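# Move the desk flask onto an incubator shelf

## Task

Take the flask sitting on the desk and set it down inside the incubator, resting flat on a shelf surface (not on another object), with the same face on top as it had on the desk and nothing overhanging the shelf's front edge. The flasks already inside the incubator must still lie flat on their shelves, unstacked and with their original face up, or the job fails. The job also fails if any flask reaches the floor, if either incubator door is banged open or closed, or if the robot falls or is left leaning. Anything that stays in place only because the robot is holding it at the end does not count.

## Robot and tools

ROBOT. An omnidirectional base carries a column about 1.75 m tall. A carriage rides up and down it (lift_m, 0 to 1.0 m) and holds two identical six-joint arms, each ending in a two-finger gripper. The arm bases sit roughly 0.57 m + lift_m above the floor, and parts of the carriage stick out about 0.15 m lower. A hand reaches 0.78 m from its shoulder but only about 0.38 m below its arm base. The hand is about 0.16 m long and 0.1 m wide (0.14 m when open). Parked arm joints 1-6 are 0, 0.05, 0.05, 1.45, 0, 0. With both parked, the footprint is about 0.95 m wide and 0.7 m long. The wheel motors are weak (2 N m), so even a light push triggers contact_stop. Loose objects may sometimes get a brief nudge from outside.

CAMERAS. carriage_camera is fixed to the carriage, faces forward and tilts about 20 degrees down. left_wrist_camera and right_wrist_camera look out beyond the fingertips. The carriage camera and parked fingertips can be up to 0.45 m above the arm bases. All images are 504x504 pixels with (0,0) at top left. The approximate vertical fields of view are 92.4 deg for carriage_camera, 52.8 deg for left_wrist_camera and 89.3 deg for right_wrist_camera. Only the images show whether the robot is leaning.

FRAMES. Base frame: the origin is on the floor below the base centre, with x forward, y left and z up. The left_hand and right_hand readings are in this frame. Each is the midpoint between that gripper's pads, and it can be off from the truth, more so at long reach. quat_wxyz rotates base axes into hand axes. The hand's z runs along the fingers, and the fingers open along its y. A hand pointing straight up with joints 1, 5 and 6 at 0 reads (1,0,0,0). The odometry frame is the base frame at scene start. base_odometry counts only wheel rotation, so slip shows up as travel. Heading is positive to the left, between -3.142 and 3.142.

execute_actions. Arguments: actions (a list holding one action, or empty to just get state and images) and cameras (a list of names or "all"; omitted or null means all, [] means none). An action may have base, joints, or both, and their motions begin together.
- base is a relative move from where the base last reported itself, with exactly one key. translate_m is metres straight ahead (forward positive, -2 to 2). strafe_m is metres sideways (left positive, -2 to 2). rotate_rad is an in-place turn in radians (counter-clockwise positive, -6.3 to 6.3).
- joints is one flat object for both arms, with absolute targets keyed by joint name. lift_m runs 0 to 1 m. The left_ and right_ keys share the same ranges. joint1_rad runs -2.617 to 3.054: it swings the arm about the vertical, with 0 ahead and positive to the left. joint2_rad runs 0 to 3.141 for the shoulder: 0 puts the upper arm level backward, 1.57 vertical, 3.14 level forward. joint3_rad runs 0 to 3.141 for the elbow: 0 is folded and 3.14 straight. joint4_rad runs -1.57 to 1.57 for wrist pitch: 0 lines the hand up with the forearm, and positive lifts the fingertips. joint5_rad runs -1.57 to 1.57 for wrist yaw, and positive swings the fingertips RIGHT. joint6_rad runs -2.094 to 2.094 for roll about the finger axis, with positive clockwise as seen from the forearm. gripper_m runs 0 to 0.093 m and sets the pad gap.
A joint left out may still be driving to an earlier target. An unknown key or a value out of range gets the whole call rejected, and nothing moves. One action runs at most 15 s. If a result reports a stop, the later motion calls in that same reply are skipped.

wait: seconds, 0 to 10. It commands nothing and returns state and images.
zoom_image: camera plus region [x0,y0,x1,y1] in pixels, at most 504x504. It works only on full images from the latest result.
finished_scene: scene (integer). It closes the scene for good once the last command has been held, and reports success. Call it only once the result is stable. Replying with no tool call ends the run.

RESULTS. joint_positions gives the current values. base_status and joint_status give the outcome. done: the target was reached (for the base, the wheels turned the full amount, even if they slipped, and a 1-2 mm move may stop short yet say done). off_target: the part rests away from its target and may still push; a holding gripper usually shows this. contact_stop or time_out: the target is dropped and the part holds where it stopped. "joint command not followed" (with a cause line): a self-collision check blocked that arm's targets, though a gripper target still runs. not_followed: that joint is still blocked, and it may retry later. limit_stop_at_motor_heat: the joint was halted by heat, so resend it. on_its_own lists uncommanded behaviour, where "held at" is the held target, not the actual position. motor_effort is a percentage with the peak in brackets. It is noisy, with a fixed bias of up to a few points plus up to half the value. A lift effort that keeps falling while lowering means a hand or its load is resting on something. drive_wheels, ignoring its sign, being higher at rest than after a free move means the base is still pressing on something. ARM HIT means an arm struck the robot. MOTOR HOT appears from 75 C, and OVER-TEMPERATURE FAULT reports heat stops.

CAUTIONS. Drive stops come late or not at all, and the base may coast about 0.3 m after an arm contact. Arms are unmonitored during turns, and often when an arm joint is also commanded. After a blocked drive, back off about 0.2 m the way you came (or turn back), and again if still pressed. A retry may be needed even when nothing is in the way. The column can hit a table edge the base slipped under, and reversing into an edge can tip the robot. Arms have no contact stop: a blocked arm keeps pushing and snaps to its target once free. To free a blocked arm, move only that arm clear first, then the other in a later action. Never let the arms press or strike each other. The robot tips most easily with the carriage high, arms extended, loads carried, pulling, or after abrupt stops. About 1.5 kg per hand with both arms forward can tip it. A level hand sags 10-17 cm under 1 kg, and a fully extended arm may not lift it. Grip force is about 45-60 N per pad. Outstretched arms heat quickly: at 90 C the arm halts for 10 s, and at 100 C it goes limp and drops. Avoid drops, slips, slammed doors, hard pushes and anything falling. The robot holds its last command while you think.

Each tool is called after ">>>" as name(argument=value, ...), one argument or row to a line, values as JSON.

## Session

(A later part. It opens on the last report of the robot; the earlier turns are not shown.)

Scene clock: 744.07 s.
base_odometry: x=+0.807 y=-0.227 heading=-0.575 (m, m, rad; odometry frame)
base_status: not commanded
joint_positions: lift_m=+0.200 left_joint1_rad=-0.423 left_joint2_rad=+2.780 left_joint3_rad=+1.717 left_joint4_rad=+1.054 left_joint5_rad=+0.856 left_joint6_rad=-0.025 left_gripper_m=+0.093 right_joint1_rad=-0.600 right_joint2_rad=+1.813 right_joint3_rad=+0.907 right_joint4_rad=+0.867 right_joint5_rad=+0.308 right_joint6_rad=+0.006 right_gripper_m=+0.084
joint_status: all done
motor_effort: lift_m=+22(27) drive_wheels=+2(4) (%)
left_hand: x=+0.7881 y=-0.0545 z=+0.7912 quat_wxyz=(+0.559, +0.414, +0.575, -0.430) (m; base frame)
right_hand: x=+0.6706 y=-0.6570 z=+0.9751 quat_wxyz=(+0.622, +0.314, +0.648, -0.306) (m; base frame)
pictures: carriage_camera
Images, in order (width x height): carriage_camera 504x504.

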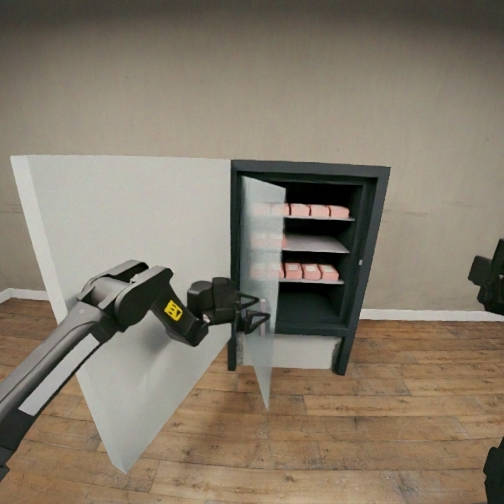

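Barely any spring-back this time: the door holds at about 82°. The hand points right, toward the door, so I'll withdraw it leftward with the arm fixed, then park.

>>> execute_actions(
  actions=[
    {"base":{"strafe_m":0.2}},
  ],
  cameras=[],
)

>>> execute_actions(
  actions=[
    {"joints":{"left_joint1_rad":0,"left_joint2_rad":0.05,"left_joint3_rad":0.05,"left_joint4_rad":1.45,"left_joint5_rad":0,"left_joint6_rad":0}},
  ],
  cameras=["carriage_camera"],
)

Scene clock: 750.27 s.
base_odometry: x=+0.900 y=-0.084 heading=-0.577 (m, m, rad; odometry frame)
base_status: strafe_m contact_stop (by the wheels' count: +0.170 of +0.200)
joint_positions: lift_m=+0.200 left_joint1_rad=-0.554 left_joint2_rad=+2.780 left_joint3_rad=+1.719 left_joint4_rad=+1.054 left_joint5_rad=+0.849 left_joint6_rad=-0.024 left_gripper_m=+0.093 right_joint1_rad=-0.598 right_joint2_rad=+1.813 right_joint3_rad=+0.907 right_joint4_rad=+0.868 right_joint5_rad=+0.307 right_joint6_rad=+0.006 right_gripper_m=+0.084
joint_status: not commanded
motor_effort: lift_m=+24(23) drive_wheels=+11(30) (%)
left_hand: x=+0.7362 y=-0.1186 z=+0.7919 quat_wxyz=(+0.532, +0.450, +0.548, -0.463) (m; base frame)
right_hand: x=+0.6716 y=-0.6558 z=+0.9753 quat_wxyz=(+0.623, +0.313, +0.649, -0.305) (m; base frame)
pictures: none
No camera images: the call's "cameras" was empty. Leave "cameras" out to get every camera's image.

not run: a stop came earlier in this reply.

Contact stop: the left arm's joint 1 was pushed 0.13 rad, so the elbow ran into the open outer door on my left. I overlooked that door again. Easing back to the right and looking before I move the arm.

>>> execute_actions(
  actions=[
    {"base":{"strafe_m":-0.1}},
  ],
  cameras=["carriage_camera"],
)

Scene clock: 754.87 s.
base_odometry: x=+0.845 y=-0.168 heading=-0.576 (m, m, rad; odometry frame)
base_status: done
joint_positions: lift_m=+0.200 left_joint1_rad=-0.423 left_joint2_rad=+2.780 left_joint3_rad=+1.719 left_joint4_rad=+1.054 left_joint5_rad=+0.849 left_joint6_rad=-0.024 left_gripper_m=+0.093 right_joint1_rad=-0.598 right_joint2_rad=+1.813 right_joint3_rad=+0.907 right_joint4_rad=+0.868 right_joint5_rad=+0.307 right_joint6_rad=+0.006 right_gripper_m=+0.084
joint_status: not commanded
motor_effort: lift_m=+23(26) drive_wheels=-2(21) (%)
left_hand: x=+0.7897 y=-0.0541 z=+0.7919 quat_wxyz=(+0.561, +0.413, +0.576, -0.427) (m; base frame)
right_hand: x=+0.6716 y=-0.6558 z=+0.9753 quat_wxyz=(+0.623, +0.313, +0.649, -0.305) (m; base frame)
pictures: carriage_camera
Images, in order (width x height): carriage_camera 504x504.

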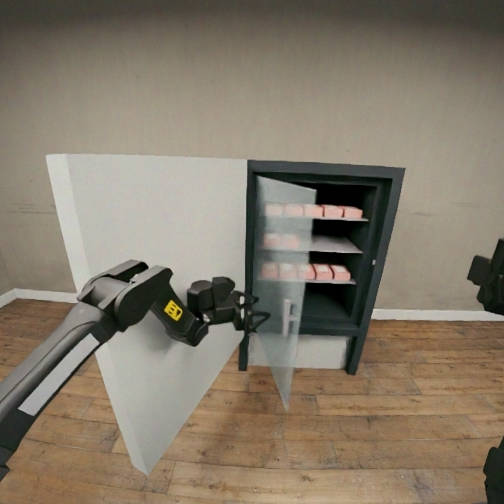

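The glass door looks about the same once I allow for my changed viewpoint. The left arm is now in the channel between the two doors, so the safe way out is straight back with the arm fixed.

>>> execute_actions(
  actions=[
    {"base":{"translate_m":-0.35}},
  ],
  cameras=["carriage_camera"],
)

Scene clock: 765.97 s.
base_odometry: x=+0.552 y=+0.023 heading=-0.576 (m, m, rad; odometry frame)
base_status: done
joint_positions: lift_m=+0.200 left_joint1_rad=-0.423 left_joint2_rad=+2.780 left_joint3_rad=+1.719 left_joint4_rad=+1.054 left_joint5_rad=+0.849 left_joint6_rad=-0.024 left_gripper_m=+0.093 right_joint1_rad=-0.598 right_joint2_rad=+1.813 right_joint3_rad=+0.907 right_joint4_rad=+0.868 right_joint5_rad=+0.307 right_joint6_rad=+0.006 right_gripper_m=+0.084
joint_status: not commanded
motor_effort: lift_m=+27(26) drive_wheels=-3(24) (%)
left_hand: x=+0.7897 y=-0.0541 z=+0.7919 quat_wxyz=(+0.561, +0.413, +0.576, -0.427) (m; base frame)
right_hand: x=+0.6716 y=-0.6558 z=+0.9753 quat_wxyz=(+0.623, +0.313, +0.649, -0.305) (m; base frame)
pictures: carriage_camera
Images, in order (width x height): carriage_camera 504x504.

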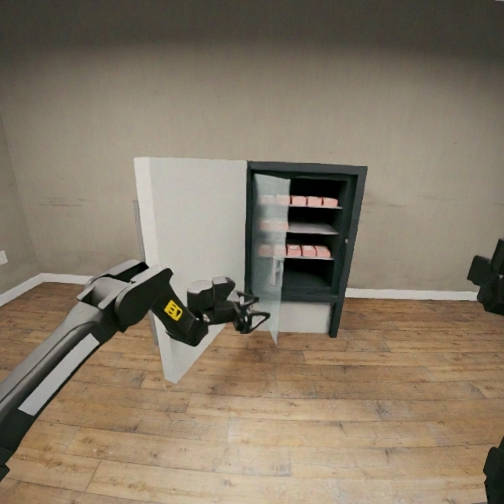

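Clear of both doors. Parking the left arm now, then turning the folded flask arm so its straight-ahead line (y≈-0.36) runs into the free slot, well right of the glass door's edge.

>>> execute_actions(
  actions=[
    {"joints":{"left_joint1_rad":0,"left_joint2_rad":0.05,"left_joint3_rad":0.05,"left_joint4_rad":1.45,"left_joint5_rad":0,"left_joint6_rad":0,"lift_m":0.33,"right_joint1_rad":-0.07,"right_joint5_rad":-0.07}},
  ],
  cameras=[],
)

>>> execute_actions(
  actions=[
    {"joints":{"right_joint2_rad":2.787,"right_joint3_rad":1.723,"right_joint4_rad":1.07,"right_joint6_rad":0}},
  ],
  cameras=["carriage_camera","right_wrist_camera"],
)

Scene clock: 778.30 s.
base_odometry: x=+0.552 y=+0.023 heading=-0.576 (m, m, rad; odometry frame)
base_status: not commanded
joint_positions: lift_m=+0.330 left_joint1_rad=+0.009 left_joint2_rad=+0.068 left_joint3_rad=+0.069 left_joint4_rad=+1.462 left_joint5_rad=+0.003 left_joint6_rad=-0.006 left_gripper_m=+0.093 right_joint1_rad=-0.065 right_joint2_rad=+1.813 right_joint3_rad=+0.907 right_joint4_rad=+0.872 right_joint5_rad=-0.073 right_joint6_rad=+0.006 right_gripper_m=+0.083
joint_status: all done
motor_effort: lift_m=+21(29) drive_wheels=+2(5) (%)
left_hand: x=+0.2994 y=+0.3205 z=+1.3371 quat_wxyz=(+0.999, +0.001, +0.054, +0.001) (m; base frame)
right_hand: x=+0.7981 y=-0.3425 z=+1.1062 quat_wxyz=(+0.695, +0.000, +0.719, +0.006) (m; base frame)
pictures: none
No camera images: the call's "cameras" was empty. Leave "cameras" out to get every camera's image.

Scene clock: 779.83 s.
base_odometry: x=+0.552 y=+0.023 heading=-0.576 (m, m, rad; odometry frame)
base_status: not commanded
joint_positions: lift_m=+0.330 left_joint1_rad=+0.009 left_joint2_rad=+0.068 left_joint3_rad=+0.069 left_joint4_rad=+1.462 left_joint5_rad=+0.003 left_joint6_rad=-0.006 left_gripper_m=+0.093 right_joint1_rad=-0.065 right_joint2_rad=+2.808 right_joint3_rad=+1.693 right_joint4_rad=+1.028 right_joint5_rad=-0.073 right_joint6_rad=+0.006 right_gripper_m=+0.083
joint_status: right_joint4_rad off_target (ended at +1.028, target +1.070); the others done
motor_effort: lift_m=+22(23) drive_wheels=+3(1) (%)
left_hand: x=+0.2995 y=+0.3205 z=+1.3370 quat_wxyz=(+0.999, +0.001, +0.054, +0.001) (m; base frame)
right_hand: x=+0.9466 y=-0.3522 z=+0.8862 quat_wxyz=(+0.676, +0.002, +0.737, +0.007) (m; base frame)
pictures: carriage_camera, right_wrist_camera
Images, in order (width x height): carriage_camera 504x504, right_wrist_camera 504x504.

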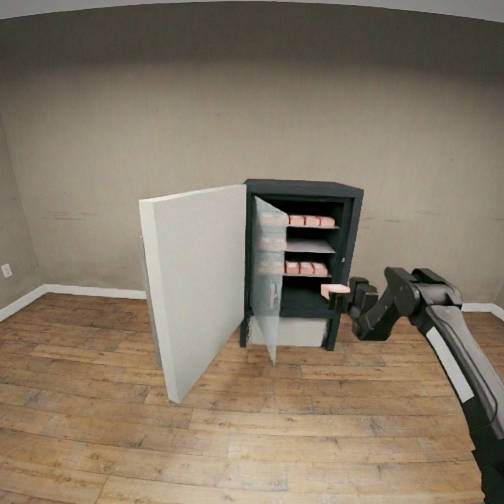

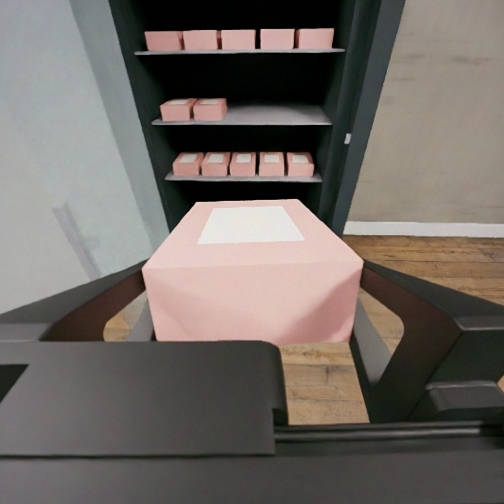

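The interior is now clear of glass. But my aim line is off: the hand's axis points near the second flask's right edge, not the middle of the free slot, so I need to be about 9 cm further right. The hand is also about 5° nose-down. Correcting both.

>>> execute_actions(
  actions=[
    {"base":{"strafe_m":-0.09},"joints":{"right_joint2_rad":2.77,"right_joint3_rad":1.723,"right_joint4_rad":1.13}},
  ],
  cameras=["right_wrist_camera"],
)

Scene clock: 785.70 s.
base_odometry: x=+0.503 y=-0.052 heading=-0.576 (m, m, rad; odometry frame)
base_status: done
joint_positions: lift_m=+0.330 left_joint1_rad=+0.009 left_joint2_rad=+0.068 left_joint3_rad=+0.069 left_joint4_rad=+1.462 left_joint5_rad=+0.003 left_joint6_rad=-0.006 left_gripper_m=+0.093 right_joint1_rad=-0.071 right_joint2_rad=+2.797 right_joint3_rad=+1.693 right_joint4_rad=+1.092 right_joint5_rad=-0.073 right_joint6_rad=+0.006 right_gripper_m=+0.083
joint_status: all done
motor_effort: lift_m=+23(25) drive_wheels=-3(18) (%)
left_hand: x=+0.2996 y=+0.3205 z=+1.3370 quat_wxyz=(+0.999, +0.001, +0.054, +0.001) (m; base frame)
right_hand: x=+0.9484 y=-0.3565 z=+0.9087 quat_wxyz=(+0.703, +0.002, +0.711, +0.003) (m; base frame)
pictures: right_wrist_camera
Images, in order (width x height): right_wrist_camera 504x504.

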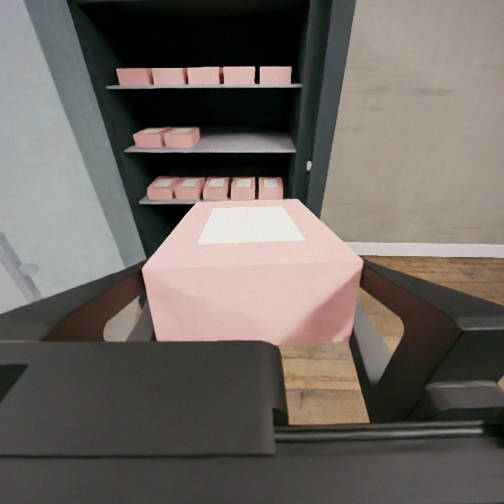

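Level now (z=0.909), and the hand's axis runs through the middle of the free slot. Advancing part-way to check the height against the shelf.

>>> execute_actions(
  actions=[
    {"base":{"translate_m":0.45}},
  ],
  cameras=["right_wrist_camera","carriage_camera"],
)

Scene clock: 791.80 s.
base_odometry: x=+0.880 y=-0.298 heading=-0.577 (m, m, rad; odometry frame)
base_status: done
joint_positions: lift_m=+0.330 left_joint1_rad=+0.009 left_joint2_rad=+0.068 left_joint3_rad=+0.069 left_joint4_rad=+1.457 left_joint5_rad=+0.003 left_joint6_rad=-0.006 left_gripper_m=+0.093 right_joint1_rad=-0.071 right_joint2_rad=+2.797 right_joint3_rad=+1.693 right_joint4_rad=+1.095 right_joint5_rad=-0.073 right_joint6_rad=+0.006 right_gripper_m=+0.083
joint_status: not commanded
motor_effort: lift_m=+23(26) drive_wheels=-4(26) (%)
left_hand: x=+0.3007 y=+0.3205 z=+1.3369 quat_wxyz=(+0.998, +0.001, +0.056, +0.001) (m; base frame)
right_hand: x=+0.9484 y=-0.3565 z=+0.9094 quat_wxyz=(+0.704, +0.002, +0.710, +0.003) (m; base frame)
pictures: carriage_camera, right_wrist_camera
Images, in order (width x height): carriage_camera 504x504, right_wrist_camera 504x504.

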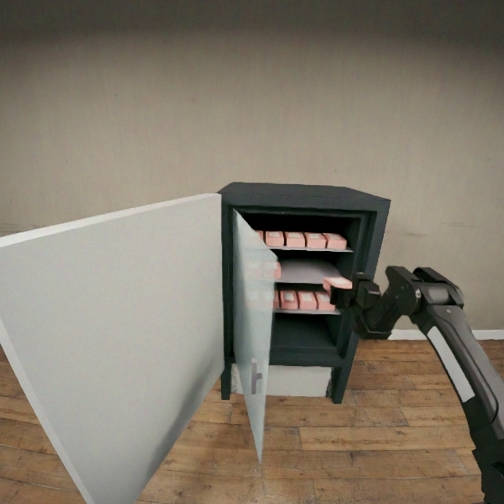

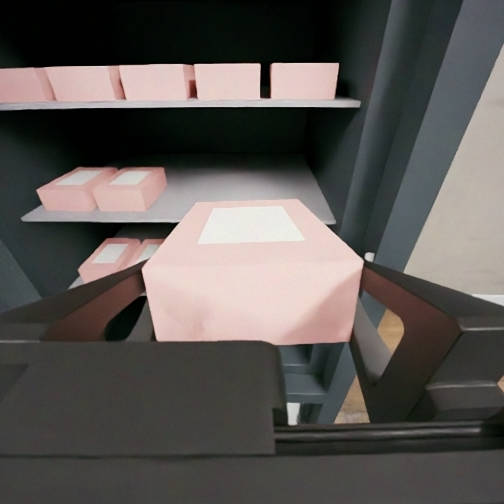

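The shelf's top surface is visible below the camera, which fits the flask being about 2 cm above it, but that's an estimate. Advancing in a small step, with the drive's contact stop as a backstop.

>>> execute_actions(
  actions=[
    {"base":{"translate_m":0.15}},
  ],
  cameras=["right_wrist_camera"],
)

Scene clock: 797.43 s.
base_odometry: x=+1.006 y=-0.380 heading=-0.578 (m, m, rad; odometry frame)
base_status: done
joint_positions: lift_m=+0.330 left_joint1_rad=+0.009 left_joint2_rad=+0.068 left_joint3_rad=+0.069 left_joint4_rad=+1.455 left_joint5_rad=+0.003 left_joint6_rad=-0.006 left_gripper_m=+0.093 right_joint1_rad=-0.071 right_joint2_rad=+2.797 right_joint3_rad=+1.693 right_joint4_rad=+1.095 right_joint5_rad=-0.073 right_joint6_rad=+0.006 right_gripper_m=+0.083
joint_status: not commanded
motor_effort: lift_m=+21(21) drive_wheels=-3(26) (%)
left_hand: x=+0.3011 y=+0.3205 z=+1.3368 quat_wxyz=(+0.998, +0.001, +0.057, +0.001) (m; base frame)
right_hand: x=+0.9484 y=-0.3565 z=+0.9094 quat_wxyz=(+0.704, +0.002, +0.710, +0.003) (m; base frame)
pictures: right_wrist_camera
Images, in order (width x height): right_wrist_camera 504x504.

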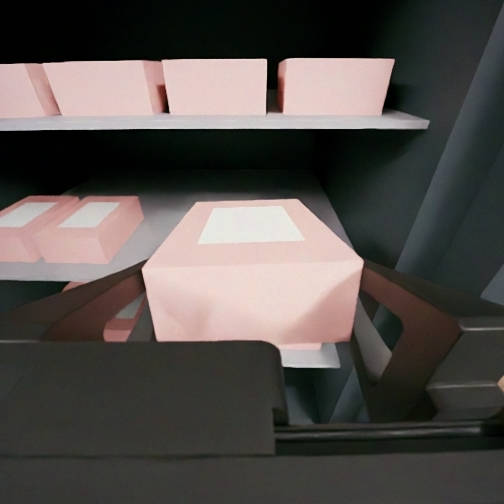

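The flask's far end is entering above the shelf with no contact so far. Continuing.

>>> execute_actions(
  actions=[
    {"base":{"translate_m":0.12}},
  ],
  cameras=["right_wrist_camera"],
)

Scene clock: 801.33 s.
base_odometry: x=+1.008 y=-0.382 heading=-0.579 (m, m, rad; odometry frame)
base_status: translate_m contact_stop (by the wheels' count: +0.003 of +0.120)
joint_positions: lift_m=+0.330 left_joint1_rad=+0.009 left_joint2_rad=+0.068 left_joint3_rad=+0.068 left_joint4_rad=+1.451 left_joint5_rad=+0.002 left_joint6_rad=-0.006 left_gripper_m=+0.093 right_joint1_rad=-0.070 right_joint2_rad=+2.794 right_joint3_rad=+1.699 right_joint4_rad=+1.097 right_joint5_rad=-0.072 right_joint6_rad=+0.006 right_gripper_m=+0.083
joint_status: not commanded
motor_effort: lift_m=+24(34) drive_wheels=+9(72) (%)
left_hand: x=+0.3024 y=+0.3207 z=+1.3363 quat_wxyz=(+0.998, +0.001, +0.060, +0.001) (m; base frame)
right_hand: x=+0.9498 y=-0.3561 z=+0.9140 quat_wxyz=(+0.707, +0.001, +0.707, +0.003) (m; base frame)
pictures: right_wrist_camera
Images, in order (width x height): right_wrist_camera 504x504.

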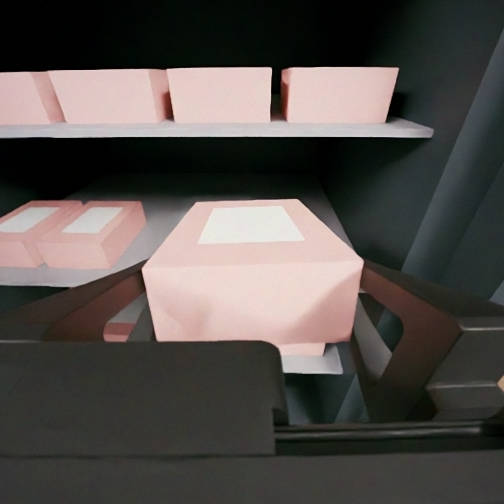

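Blocked after only 3 mm. The arm joints barely moved but the wheels peaked at 72%, which points to the robot's body hitting something rather than the flask catching the shelf. Looking with the carriage camera.

>>> execute_actions(
  actions=[],
  cameras=["carriage_camera"],
)

Scene clock: 804.37 s.
base_odometry: x=+1.008 y=-0.382 heading=-0.579 (m, m, rad; odometry frame)
base_status: translate_m contact_stop (by the wheels' count: +0.003 of +0.120)
joint_positions: lift_m=+0.330 left_joint1_rad=+0.009 left_joint2_rad=+0.068 left_joint3_rad=+0.068 left_joint4_rad=+1.451 left_joint5_rad=+0.002 left_joint6_rad=-0.006 left_gripper_m=+0.093 right_joint1_rad=-0.070 right_joint2_rad=+2.794 right_joint3_rad=+1.699 right_joint4_rad=+1.097 right_joint5_rad=-0.072 right_joint6_rad=+0.006 right_gripper_m=+0.083
joint_status: not commanded
motor_effort: lift_m=+29(34) drive_wheels=+9(72) (%)
left_hand: x=+0.3024 y=+0.3207 z=+1.3363 quat_wxyz=(+0.998, +0.001, +0.060, +0.001) (m; base frame)
right_hand: x=+0.9498 y=-0.3561 z=+0.9140 quat_wxyz=(+0.707, +0.001, +0.707, +0.003) (m; base frame)
pictures: carriage_camera
Images, in order (width x height): carriage_camera 504x504.

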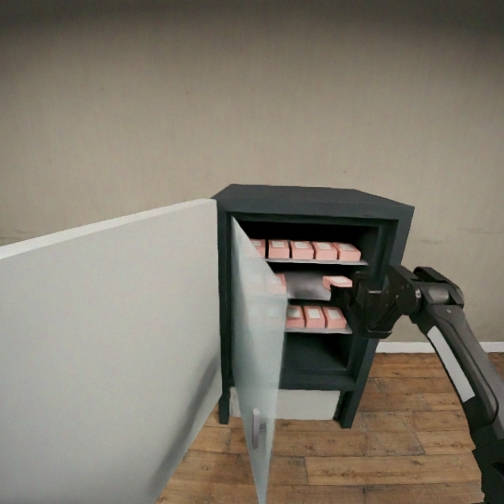

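The outer door fills the left of the view right up against me, so the base's front-left corner is jammed on that door. The arm alone can't cover the remaining ~20 cm. I'll back the flask out of the slot, shift the base 0.2 m right to clear the door, and turn the arm left to the known pose (hand at y≈-0.16) so it keeps the same line in.

>>> execute_actions(
  actions=[
    {"base":{"translate_m":-0.2}},
  ],
  cameras=[],
)

Scene clock: 813.37 s.
base_odometry: x=+0.841 y=-0.272 heading=-0.579 (m, m, rad; odometry frame)
base_status: done
joint_positions: lift_m=+0.330 left_joint1_rad=+0.009 left_joint2_rad=+0.068 left_joint3_rad=+0.068 left_joint4_rad=+1.451 left_joint5_rad=+0.002 left_joint6_rad=-0.006 left_gripper_m=+0.093 right_joint1_rad=-0.070 right_joint2_rad=+2.794 right_joint3_rad=+1.699 right_joint4_rad=+1.097 right_joint5_rad=-0.072 right_joint6_rad=+0.006 right_gripper_m=+0.083
joint_status: not commanded
motor_effort: lift_m=+28(24) drive_wheels=+3(27) (%)
left_hand: x=+0.3025 y=+0.3207 z=+1.3363 quat_wxyz=(+0.998, +0.001, +0.060, +0.001) (m; base frame)
right_hand: x=+0.9498 y=-0.3561 z=+0.9141 quat_wxyz=(+0.708, +0.001, +0.707, +0.003) (m; base frame)
pictures: none
No camera images: the call's "cameras" was empty. Leave "cameras" out to get every camera's image.

>>> execute_actions(
  actions=[
    {"base":{"strafe_m":-0.2},"joints":{"right_joint1_rad":0.315,"right_joint5_rad":0.31}},
  ],
  cameras=["right_wrist_camera","carriage_camera"],
)

Scene clock: 817.90 s.
base_odometry: x=+0.731 y=-0.440 heading=-0.579 (m, m, rad; odometry frame)
base_status: done
joint_positions: lift_m=+0.330 left_joint1_rad=+0.009 left_joint2_rad=+0.068 left_joint3_rad=+0.068 left_joint4_rad=+1.451 left_joint5_rad=+0.002 left_joint6_rad=-0.006 left_gripper_m=+0.093 right_joint1_rad=+0.308 right_joint2_rad=+2.794 right_joint3_rad=+1.699 right_joint4_rad=+1.097 right_joint5_rad=+0.302 right_joint6_rad=+0.005 right_gripper_m=+0.083
joint_status: all done
motor_effort: lift_m=+25(25) drive_wheels=-3(28) (%)
left_hand: x=+0.3025 y=+0.3207 z=+1.3363 quat_wxyz=(+0.998, +0.001, +0.060, +0.001) (m; base frame)
right_hand: x=+0.9271 y=-0.1655 z=+0.9141 quat_wxyz=(+0.708, +0.000, +0.707, +0.004) (m; base frame)
pictures: carriage_camera, right_wrist_camera
Images, in order (width x height): carriage_camera 504x504, right_wrist_camera 504x504.

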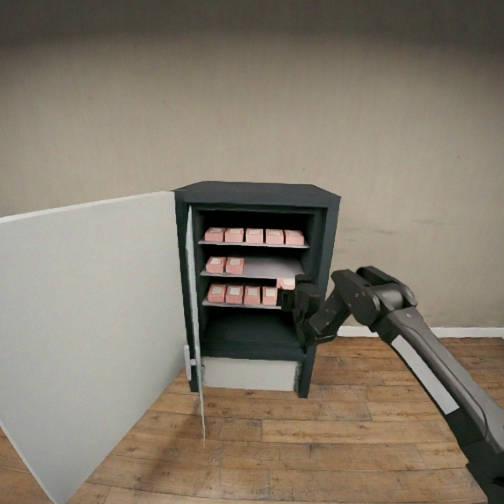

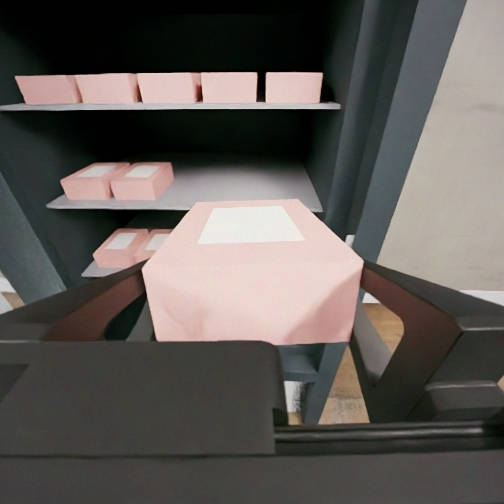

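The line in is held (1 cm further right, which is fine), the glass door is edge-on out of the way, and the outer door is now further off to the left. Advancing.

>>> execute_actions(
  actions=[
    {"base":{"translate_m":0.3}},
  ],
  cameras=["right_wrist_camera"],
)

Scene clock: 824.07 s.
base_odometry: x=+0.982 y=-0.604 heading=-0.580 (m, m, rad; odometry frame)
base_status: done
joint_positions: lift_m=+0.330 left_joint1_rad=+0.009 left_joint2_rad=+0.068 left_joint3_rad=+0.068 left_joint4_rad=+1.451 left_joint5_rad=+0.002 left_joint6_rad=-0.006 left_gripper_m=+0.093 right_joint1_rad=+0.308 right_joint2_rad=+2.794 right_joint3_rad=+1.699 right_joint4_rad=+1.097 right_joint5_rad=+0.302 right_joint6_rad=+0.005 right_gripper_m=+0.083
joint_status: not commanded
motor_effort: lift_m=+27(24) drive_wheels=-3(23) (%)
left_hand: x=+0.3025 y=+0.3207 z=+1.3363 quat_wxyz=(+0.998, +0.001, +0.060, +0.001) (m; base frame)
right_hand: x=+0.9271 y=-0.1655 z=+0.9141 quat_wxyz=(+0.708, +0.000, +0.707, +0.004) (m; base frame)
pictures: right_wrist_camera
Images, in order (width x height): right_wrist_camera 504x504.

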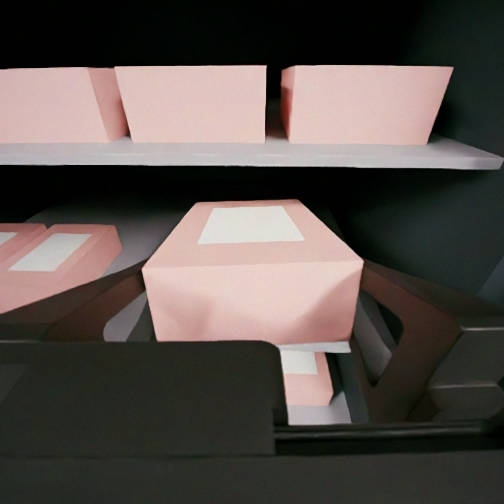

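Past the earlier jam point with no contact, and the flask is going in alongside its neighbours. About 10 cm more.

>>> execute_actions(
  actions=[
    {"base":{"translate_m":0.1}},
  ],
  cameras=["right_wrist_camera","carriage_camera"],
)

Scene clock: 829.57 s.
base_odometry: x=+1.047 y=-0.647 heading=-0.585 (m, m, rad; odometry frame)
base_status: translate_m contact_stop (by the wheels' count: +0.078 of +0.100)
joint_positions: lift_m=+0.330 left_joint1_rad=+0.008 left_joint2_rad=+0.065 left_joint3_rad=+0.057 left_joint4_rad=+1.446 left_joint5_rad=+0.000 left_joint6_rad=-0.005 left_gripper_m=+0.093 right_joint1_rad=+0.316 right_joint2_rad=+2.788 right_joint3_rad=+1.705 right_joint4_rad=+1.098 right_joint5_rad=+0.305 right_joint6_rad=+0.005 right_gripper_m=+0.083
joint_status: not commanded
motor_effort: lift_m=+23(30) drive_wheels=+1(72) (%)
left_hand: x=+0.3061 y=+0.3211 z=+1.3333 quat_wxyz=(+0.998, -0.001, +0.066, +0.002) (m; base frame)
right_hand: x=+0.9277 y=-0.1607 z=+0.9209 quat_wxyz=(+0.712, +0.000, +0.702, +0.007) (m; base frame)
pictures: carriage_camera, right_wrist_camera
Images, in order (width x height): carriage_camera 504x504, right_wrist_camera 504x504.

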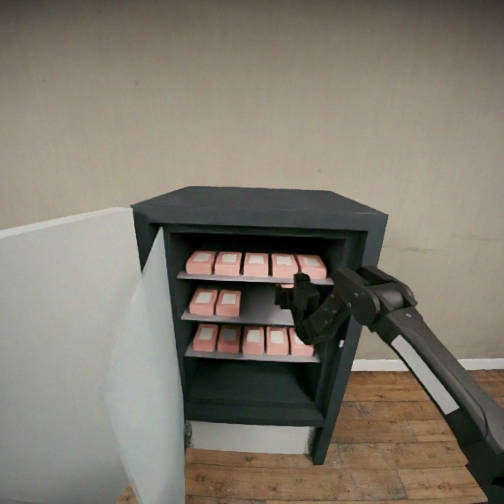

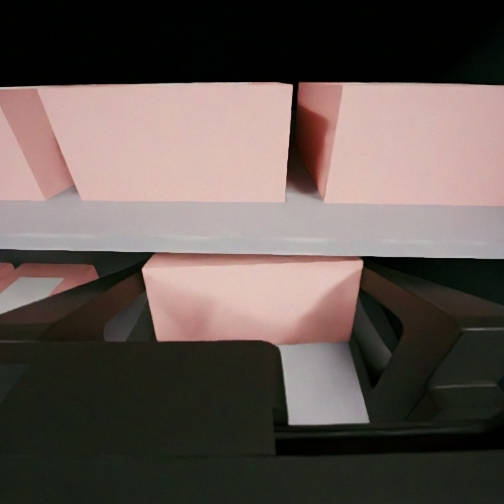

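Stopped again after 7.8 cm with the wheels peaking at 72%, so the body has met something on the left once more, probably a door tip. I won't push on it. The shelf's surface is visible under the gripper, which suggests the flask's near end is now inside the front edge, but I'll verify that afterwards. Lowering the flask gently toward the shelf.

>>> execute_actions(
  actions=[
    {"joints":{"lift_m":0.305}},
  ],
  cameras=["right_wrist_camera"],
)

Scene clock: 834.87 s.
base_odometry: x=+1.047 y=-0.647 heading=-0.585 (m, m, rad; odometry frame)
base_status: not commanded
joint_positions: lift_m=+0.305 left_joint1_rad=+0.008 left_joint2_rad=+0.065 left_joint3_rad=+0.057 left_joint4_rad=+1.446 left_joint5_rad=+0.000 left_joint6_rad=-0.005 left_gripper_m=+0.093 right_joint1_rad=+0.316 right_joint2_rad=+2.791 right_joint3_rad=+1.705 right_joint4_rad=+1.094 right_joint5_rad=+0.305 right_joint6_rad=+0.005 right_gripper_m=+0.083
joint_status: all done
motor_effort: lift_m=+21(29) drive_wheels=+2(1) (%)
left_hand: x=+0.3060 y=+0.3211 z=+1.3082 quat_wxyz=(+0.998, -0.001, +0.066, +0.002) (m; base frame)
right_hand: x=+0.9274 y=-0.1609 z=+0.8930 quat_wxyz=(+0.710, -0.001, +0.704, +0.006) (m; base frame)
pictures: right_wrist_camera
Images, in order (width x height): right_wrist_camera 504x504.

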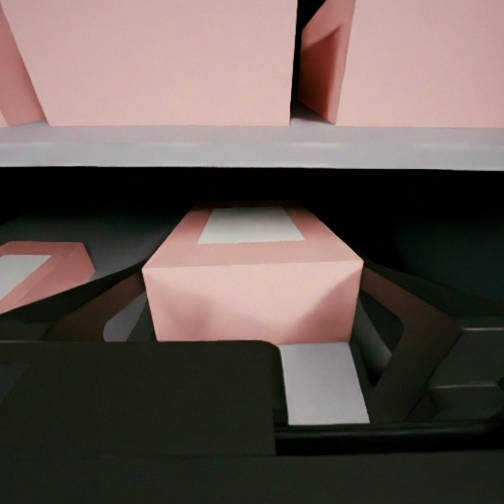

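The hand came down the full 2.8 cm with the lift, so the flask isn't resting on anything yet. A little lower.

>>> execute_actions(
  actions=[
    {"joints":{"lift_m":0.29}},
  ],
  cameras=["right_wrist_camera"],
)

Scene clock: 838.07 s.
MOTOR HOT: a motor of the right arm reached 75 °C. Now the hottest motor of the right arm, joint 2 (shoulder), reports 75 °C. The controller's stop level is 90 °C. To cool a motor, set the load down, stop pushing, or move to a pose that needs little force.
base_odometry: x=+1.047 y=-0.647 heading=-0.585 (m, m, rad; odometry frame)
base_status: not commanded
joint_positions: lift_m=+0.290 left_joint1_rad=+0.008 left_joint2_rad=+0.065 left_joint3_rad=+0.057 left_joint4_rad=+1.446 left_joint5_rad=+0.000 left_joint6_rad=-0.005 left_gripper_m=+0.093 right_joint1_rad=+0.316 right_joint2_rad=+2.790 right_joint3_rad=+1.705 right_joint4_rad=+1.095 right_joint5_rad=+0.305 right_joint6_rad=+0.005 right_gripper_m=+0.083
joint_status: all done
motor_effort: lift_m=+25(25) drive_wheels=+1(0) (%)
left_hand: x=+0.3060 y=+0.3211 z=+1.2932 quat_wxyz=(+0.998, -0.001, +0.066, +0.002) (m; base frame)
right_hand: x=+0.9275 y=-0.1609 z=+0.8788 quat_wxyz=(+0.710, -0.001, +0.704, +0.007) (m; base frame)
pictures: right_wrist_camera
Images, in order (width x height): right_wrist_camera 504x504.

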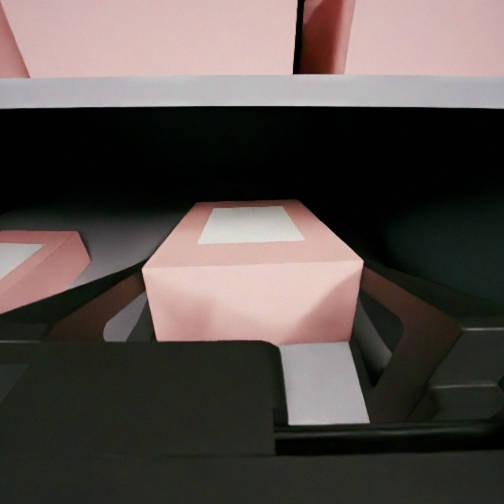

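Still free-hanging, and the shoulder motor is at 75 °C again, so I should finish quickly. One more small step down.

>>> execute_actions(
  actions=[
    {"joints":{"lift_m":0.278}},
  ],
  cameras=[],
)

Scene clock: 840.90 s.
MOTOR HOT: still on. Now the hottest motor of the right arm, joint 2 (shoulder), reports 75 °C; the controller's stop level is 90 °C.
base_odometry: x=+1.047 y=-0.647 heading=-0.585 (m, m, rad; odometry frame)
base_status: not commanded
joint_positions: lift_m=+0.278 left_joint1_rad=+0.008 left_joint2_rad=+0.065 left_joint3_rad=+0.057 left_joint4_rad=+1.446 left_joint5_rad=+0.000 left_joint6_rad=-0.005 left_gripper_m=+0.093 right_joint1_rad=+0.316 right_joint2_rad=+2.789 right_joint3_rad=+1.705 right_joint4_rad=+1.094 right_joint5_rad=+0.306 right_joint6_rad=+0.005 right_gripper_m=+0.083
joint_status: all done
motor_effort: lift_m=+24(26) drive_wheels=+2(1) (%)
left_hand: x=+0.3060 y=+0.3211 z=+1.2812 quat_wxyz=(+0.998, -0.001, +0.066, +0.002) (m; base frame)
right_hand: x=+0.9276 y=-0.1609 z=+0.8675 quat_wxyz=(+0.711, +0.000, +0.704, +0.007) (m; base frame)
pictures: none
No camera images: the call's "cameras" was empty. Leave "cameras" out to get every camera's image.

>>> execute_actions(
  actions=[
    {"joints":{"lift_m":0.266}},
  ],
  cameras=["right_wrist_camera"],
)

Scene clock: 843.43 s.
MOTOR HOT: still on. Now the hottest motor of the right arm, joint 2 (shoulder), reports 75 °C; the controller's stop level is 90 °C.
base_odometry: x=+1.047 y=-0.647 heading=-0.585 (m, m, rad; odometry frame)
base_status: not commanded
joint_positions: lift_m=+0.266 left_joint1_rad=+0.008 left_joint2_rad=+0.065 left_joint3_rad=+0.057 left_joint4_rad=+1.447 left_joint5_rad=+0.000 left_joint6_rad=-0.005 left_gripper_m=+0.093 right_joint1_rad=+0.316 right_joint2_rad=+2.789 right_joint3_rad=+1.705 right_joint4_rad=+1.094 right_joint5_rad=+0.306 right_joint6_rad=+0.005 right_gripper_m=+0.083
joint_status: all done
motor_effort: lift_m=+21(28) drive_wheels=+0(2) (%)
left_hand: x=+0.3059 y=+0.3211 z=+1.2692 quat_wxyz=(+0.998, -0.001, +0.066, +0.002) (m; base frame)
right_hand: x=+0.9276 y=-0.1609 z=+0.8555 quat_wxyz=(+0.711, +0.000, +0.704, +0.006) (m; base frame)
pictures: right_wrist_camera
Images, in order (width x height): right_wrist_camera 504x504.

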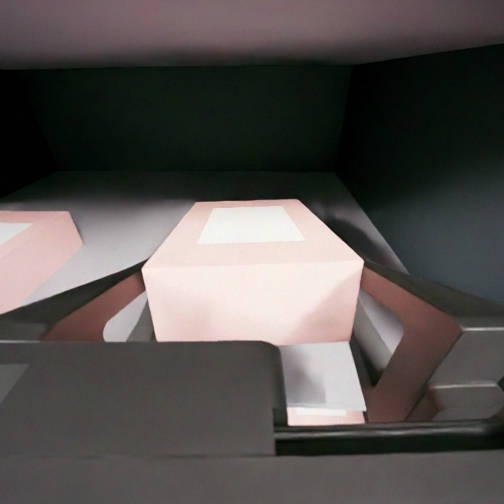

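Still following the lift, so the shelf is lower than I estimated. This picture does help, though: the shelf's front edge is visible nearer the camera than the flask's near face, so the flask is fully inside the edge. Continues down.

>>> execute_actions(
  actions=[
    {"joints":{"lift_m":0.255}},
  ],
  cameras=[],
)

Scene clock: 847.90 s.
MOTOR HOT: still on. Now the hottest motor of the right arm, joint 2 (shoulder), reports 76 °C; the controller's stop level is 90 °C.
base_odometry: x=+1.047 y=-0.647 heading=-0.585 (m, m, rad; odometry frame)
base_status: not commanded
joint_positions: lift_m=+0.255 left_joint1_rad=+0.008 left_joint2_rad=+0.065 left_joint3_rad=+0.057 left_joint4_rad=+1.447 left_joint5_rad=+0.000 left_joint6_rad=-0.005 left_gripper_m=+0.093 right_joint1_rad=+0.316 right_joint2_rad=+2.788 right_joint3_rad=+1.705 right_joint4_rad=+1.095 right_joint5_rad=+0.307 right_joint6_rad=+0.005 right_gripper_m=+0.083
joint_status: all done
motor_effort: lift_m=+24(25) drive_wheels=+0(1) (%)
left_hand: x=+0.3059 y=+0.3211 z=+1.2582 quat_wxyz=(+0.998, -0.001, +0.066, +0.002) (m; base frame)
right_hand: x=+0.9276 y=-0.1610 z=+0.8448 quat_wxyz=(+0.711, +0.000, +0.703, +0.006) (m; base frame)
pictures: none
No camera images: the call's "cameras" was empty. Leave "cameras" out to get every camera's image.

>>> execute_actions(
  actions=[
    {"joints":{"lift_m":0.245}},
  ],
  cameras=["right_wrist_camera"],
)

Scene clock: 851.43 s.
MOTOR HOT: still on. Now the hottest motor of the right arm, joint 2 (shoulder), reports 76 °C; the controller's stop level is 90 °C.
base_odometry: x=+1.047 y=-0.647 heading=-0.585 (m, m, rad; odometry frame)
base_status: not commanded
joint_positions: lift_m=+0.245 left_joint1_rad=+0.008 left_joint2_rad=+0.065 left_joint3_rad=+0.057 left_joint4_rad=+1.447 left_joint5_rad=+0.000 left_joint6_rad=-0.005 left_gripper_m=+0.093 right_joint1_rad=+0.316 right_joint2_rad=+2.788 right_joint3_rad=+1.705 right_joint4_rad=+1.095 right_joint5_rad=+0.307 right_joint6_rad=+0.005 right_gripper_m=+0.083
joint_status: all done
motor_effort: lift_m=+24(24) drive_wheels=+0(2) (%)
left_hand: x=+0.3058 y=+0.3211 z=+1.2482 quat_wxyz=(+0.998, -0.001, +0.066, +0.002) (m; base frame)
right_hand: x=+0.9277 y=-0.1611 z=+0.8351 quat_wxyz=(+0.711, +0.000, +0.703, +0.006) (m; base frame)
pictures: right_wrist_camera
Images, in order (width x height): right_wrist_camera 504x504.

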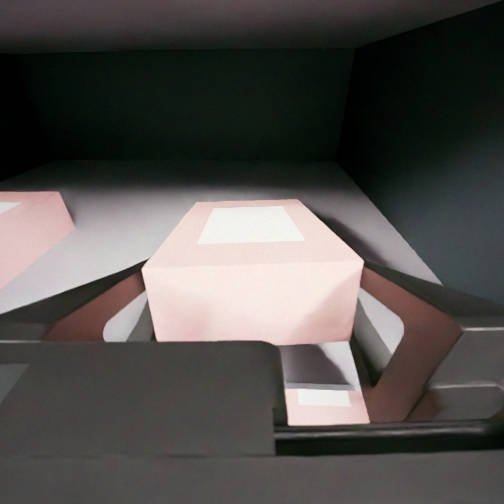

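The neighbour's top now lines up closely with my flask's top, so it's nearly down. Another small step, watching whether the hand's height stops following the lift.

>>> execute_actions(
  actions=[
    {"joints":{"lift_m":0.237}},
  ],
  cameras=[],
)

Scene clock: 853.90 s.
MOTOR HOT: still on. Now the hottest motor of the right arm, joint 2 (shoulder), reports 76 °C; the controller's stop level is 90 °C.
base_odometry: x=+1.047 y=-0.647 heading=-0.585 (m, m, rad; odometry frame)
base_status: not commanded
joint_positions: lift_m=+0.237 left_joint1_rad=+0.008 left_joint2_rad=+0.065 left_joint3_rad=+0.057 left_joint4_rad=+1.447 left_joint5_rad=+0.000 left_joint6_rad=-0.005 left_gripper_m=+0.093 right_joint1_rad=+0.316 right_joint2_rad=+2.787 right_joint3_rad=+1.705 right_joint4_rad=+1.107 right_joint5_rad=+0.307 right_joint6_rad=+0.005 right_gripper_m=+0.083
joint_status: all done
motor_effort: lift_m=+25(24) drive_wheels=+1(1) (%)
left_hand: x=+0.3058 y=+0.3211 z=+1.2402 quat_wxyz=(+0.998, -0.001, +0.066, +0.002) (m; base frame)
right_hand: x=+0.9278 y=-0.1610 z=+0.8309 quat_wxyz=(+0.715, +0.002, +0.699, +0.008) (m; base frame)
pictures: none
No camera images: the call's "cameras" was empty. Leave "cameras" out to get every camera's image.

The hand dropped only 4 mm for 8 mm of lift and the wrist tipped up slightly, so the flask has touched down on the shelf. Releasing it.

>>> execute_actions(
  actions=[
    {"joints":{"right_gripper_m":0.093}},
  ],
  cameras=["right_wrist_camera"],
)

Scene clock: 857.37 s.
MOTOR HOT: still on. Now the hottest motor of the right arm, joint 2 (shoulder), reports 77 °C; the controller's stop level is 90 °C.
base_odometry: x=+1.047 y=-0.647 heading=-0.585 (m, m, rad; odometry frame)
base_status: not commanded
joint_positions: lift_m=+0.237 left_joint1_rad=+0.008 left_joint2_rad=+0.065 left_joint3_rad=+0.057 left_joint4_rad=+1.447 left_joint5_rad=+0.000 left_joint6_rad=-0.005 left_gripper_m=+0.093 right_joint1_rad=+0.316 right_joint2_rad=+2.787 right_joint3_rad=+1.705 right_joint4_rad=+1.110 right_joint5_rad=+0.307 right_joint6_rad=+0.005 right_gripper_m=+0.093
joint_status: all done
motor_effort: lift_m=+25(26) drive_wheels=+0(2) (%)
left_hand: x=+0.3058 y=+0.3211 z=+1.2402 quat_wxyz=(+0.998, -0.001, +0.066, +0.002) (m; base frame)
right_hand: x=+0.9277 y=-0.1610 z=+0.8318 quat_wxyz=(+0.717, +0.002, +0.697, +0.008) (m; base frame)
pictures: right_wrist_camera
Images, in order (width x height): right_wrist_camera 504x504.

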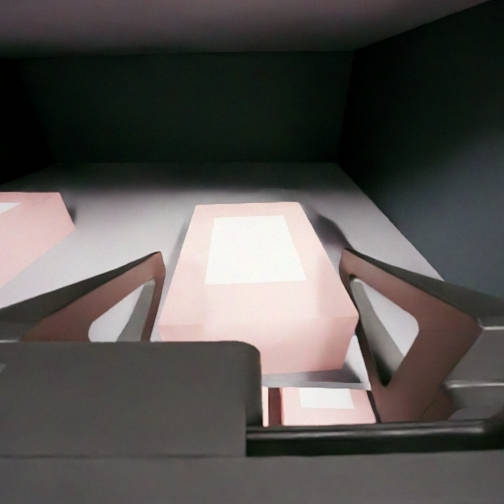

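The view changed on release: more of the flask's top is showing and its near face has dropped. That looks like the near end tipping down over the shelf's front edge, so my reading a moment ago that it was fully inside may have been wrong. Backing the hand out carefully so I can see it properly.

>>> execute_actions(
  actions=[
    {"base":{"translate_m":-0.15}},
  ],
  cameras=["right_wrist_camera","carriage_camera"],
)

Scene clock: 862.37 s.
MOTOR HOT: still on. Now the hottest motor of the right arm, joint 2 (shoulder), reports 77 °C; the controller's stop level is 90 °C.
base_odometry: x=+0.922 y=-0.564 heading=-0.584 (m, m, rad; odometry frame)
base_status: done
joint_positions: lift_m=+0.237 left_joint1_rad=+0.008 left_joint2_rad=+0.065 left_joint3_rad=+0.057 left_joint4_rad=+1.447 left_joint5_rad=+0.000 left_joint6_rad=-0.005 left_gripper_m=+0.093 right_joint1_rad=+0.316 right_joint2_rad=+2.787 right_joint3_rad=+1.705 right_joint4_rad=+1.117 right_joint5_rad=+0.307 right_joint6_rad=+0.005 right_gripper_m=+0.093
joint_status: not commanded
motor_effort: lift_m=+26(27) drive_wheels=-4(25) (%)
left_hand: x=+0.3058 y=+0.3211 z=+1.2402 quat_wxyz=(+0.998, -0.001, +0.066, +0.002) (m; base frame)
right_hand: x=+0.9277 y=-0.1611 z=+0.8334 quat_wxyz=(+0.719, +0.003, +0.695, +0.009) (m; base frame)
pictures: carriage_camera, right_wrist_camera
Images, in order (width x height): carriage_camera 504x504, right_wrist_camera 504x504.

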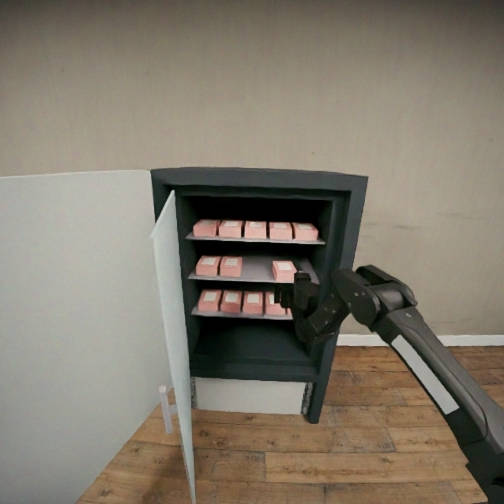

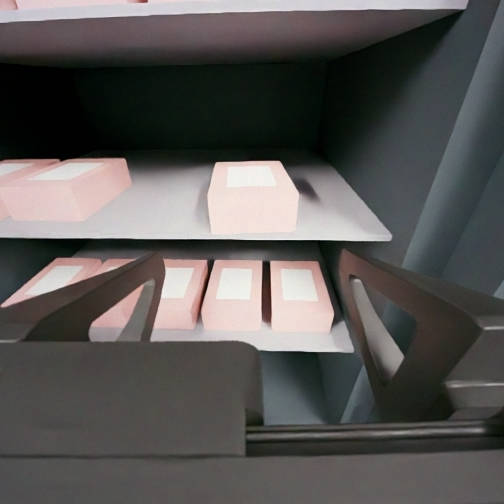

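The flask is on the middle shelf, flat, label side up, and it has not tipped; the change in view came from the hand shifting as it let go. Its near face does look very close to the shelf's front edge, though, so I'll zoom in.

>>> zoom_image(
  camera="right_wrist_camera",
  region=[0, 130, 400, 290],
)

Region (0, 130, 400, 290) of right_wrist_camera's 504x504 image, scaled by 1.260, with more detail than that image has; it fills the top 202 rows of this view, and the rest is white.

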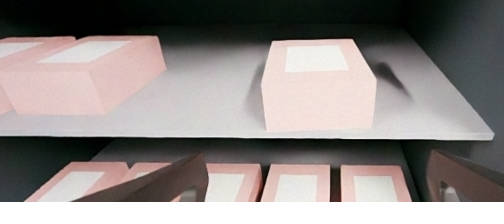

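It's flush with the front edge, possibly a few millimetres over at the corner, while the neighbours sit further in. That's too marginal to count on, so I'll nudge it about 3-4 cm deeper with the closed fingertips.

>>> execute_actions(
  actions=[
    {"joints":{"right_gripper_m":0.0,"right_joint4_rad":1.095}},
  ],
  cameras=[],
)

>>> execute_actions(
  actions=[
    {"base":{"translate_m":0.14}},
  ],
  cameras=["right_wrist_camera"],
)

Scene clock: 873.20 s.
MOTOR HOT: still on. Now the hottest motor of the right arm, joint 2 (shoulder), reports 78 °C; the controller's stop level is 90 °C.
base_odometry: x=+0.922 y=-0.564 heading=-0.584 (m, m, rad; odometry frame)
base_status: not commanded
joint_positions: lift_m=+0.237 left_joint1_rad=+0.008 left_joint2_rad=+0.065 left_joint3_rad=+0.057 left_joint4_rad=+1.447 left_joint5_rad=+0.000 left_joint6_rad=-0.005 left_gripper_m=+0.093 right_joint1_rad=+0.316 right_joint2_rad=+2.787 right_joint3_rad=+1.705 right_joint4_rad=+1.090 right_joint5_rad=+0.307 right_joint6_rad=+0.005 right_gripper_m=+0.000
joint_status: all done
motor_effort: lift_m=+23(24) drive_wheels=-3(3) (%)
left_hand: x=+0.3058 y=+0.3211 z=+1.2402 quat_wxyz=(+0.998, -0.001, +0.066, +0.002) (m; base frame)
right_hand: x=+0.9278 y=-0.1610 z=+0.8269 quat_wxyz=(+0.710, +0.000, +0.704, +0.006) (m; base frame)
pictures: none
No camera images: the call's "cameras" was empty. Leave "cameras" out to get every camera's image.

Scene clock: 874.97 s.
MOTOR HOT: still on. Now the hottest motor of the right arm, joint 2 (shoulder), reports 78 °C; the controller's stop level is 90 °C.
base_odometry: x=+1.039 y=-0.641 heading=-0.583 (m, m, rad; odometry frame)
base_status: done
joint_positions: lift_m=+0.237 left_joint1_rad=+0.008 left_joint2_rad=+0.065 left_joint3_rad=+0.057 left_joint4_rad=+1.448 left_joint5_rad=+0.000 left_joint6_rad=-0.005 left_gripper_m=+0.093 right_joint1_rad=+0.316 right_joint2_rad=+2.787 right_joint3_rad=+1.705 right_joint4_rad=+1.089 right_joint5_rad=+0.307 right_joint6_rad=+0.005 right_gripper_m=+0.000
joint_status: not commanded
motor_effort: lift_m=+26(24) drive_wheels=-4(26) (%)
left_hand: x=+0.3057 y=+0.3211 z=+1.2402 quat_wxyz=(+0.998, -0.001, +0.066, +0.002) (m; base frame)
right_hand: x=+0.9278 y=-0.1610 z=+0.8267 quat_wxyz=(+0.709, +0.000, +0.705, +0.006) (m; base frame)
pictures: right_wrist_camera
Images, in order (width x height): right_wrist_camera 504x504.

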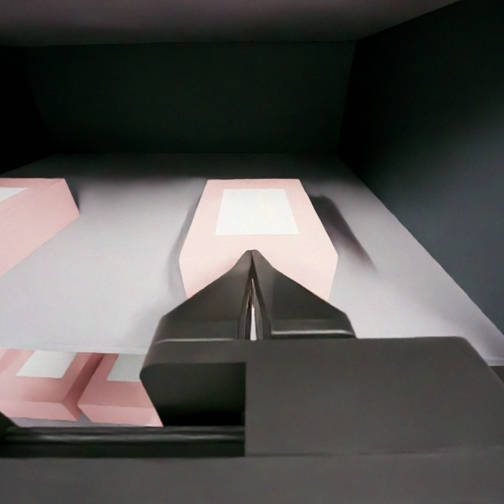

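The nudge went in smoothly with no stop. Backing out to check the result, and folding the arm to let the shoulder motor cool.

>>> execute_actions(
  actions=[
    {"base":{"translate_m":-0.2}},
  ],
  cameras=["right_wrist_camera"],
)

Scene clock: 879.23 s.
MOTOR HOT: still on. Now the hottest motor of the right arm, joint 2 (shoulder), reports 78 °C; the controller's stop level is 90 °C.
base_odometry: x=+0.872 y=-0.531 heading=-0.582 (m, m, rad; odometry frame)
base_status: done
joint_positions: lift_m=+0.237 left_joint1_rad=+0.008 left_joint2_rad=+0.065 left_joint3_rad=+0.057 left_joint4_rad=+1.448 left_joint5_rad=+0.000 left_joint6_rad=-0.005 left_gripper_m=+0.093 right_joint1_rad=+0.315 right_joint2_rad=+2.787 right_joint3_rad=+1.705 right_joint4_rad=+1.087 right_joint5_rad=+0.307 right_joint6_rad=+0.005 right_gripper_m=+0.000
joint_status: not commanded
motor_effort: lift_m=+23(25) drive_wheels=-5(24) (%)
left_hand: x=+0.3057 y=+0.3210 z=+1.2403 quat_wxyz=(+0.998, +0.000, +0.066, +0.002) (m; base frame)
right_hand: x=+0.9279 y=-0.1613 z=+0.8264 quat_wxyz=(+0.709, +0.000, +0.705, +0.006) (m; base frame)
pictures: right_wrist_camera
Images, in order (width x height): right_wrist_camera 504x504.

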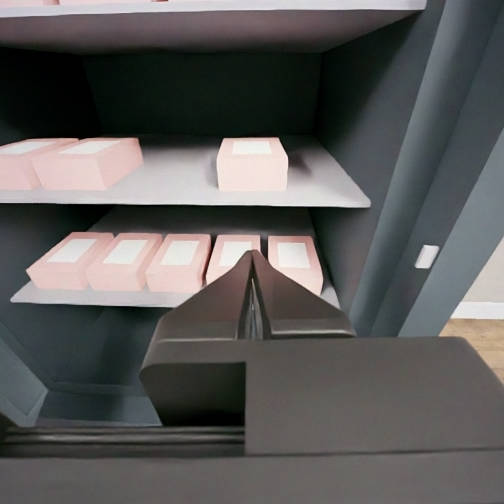

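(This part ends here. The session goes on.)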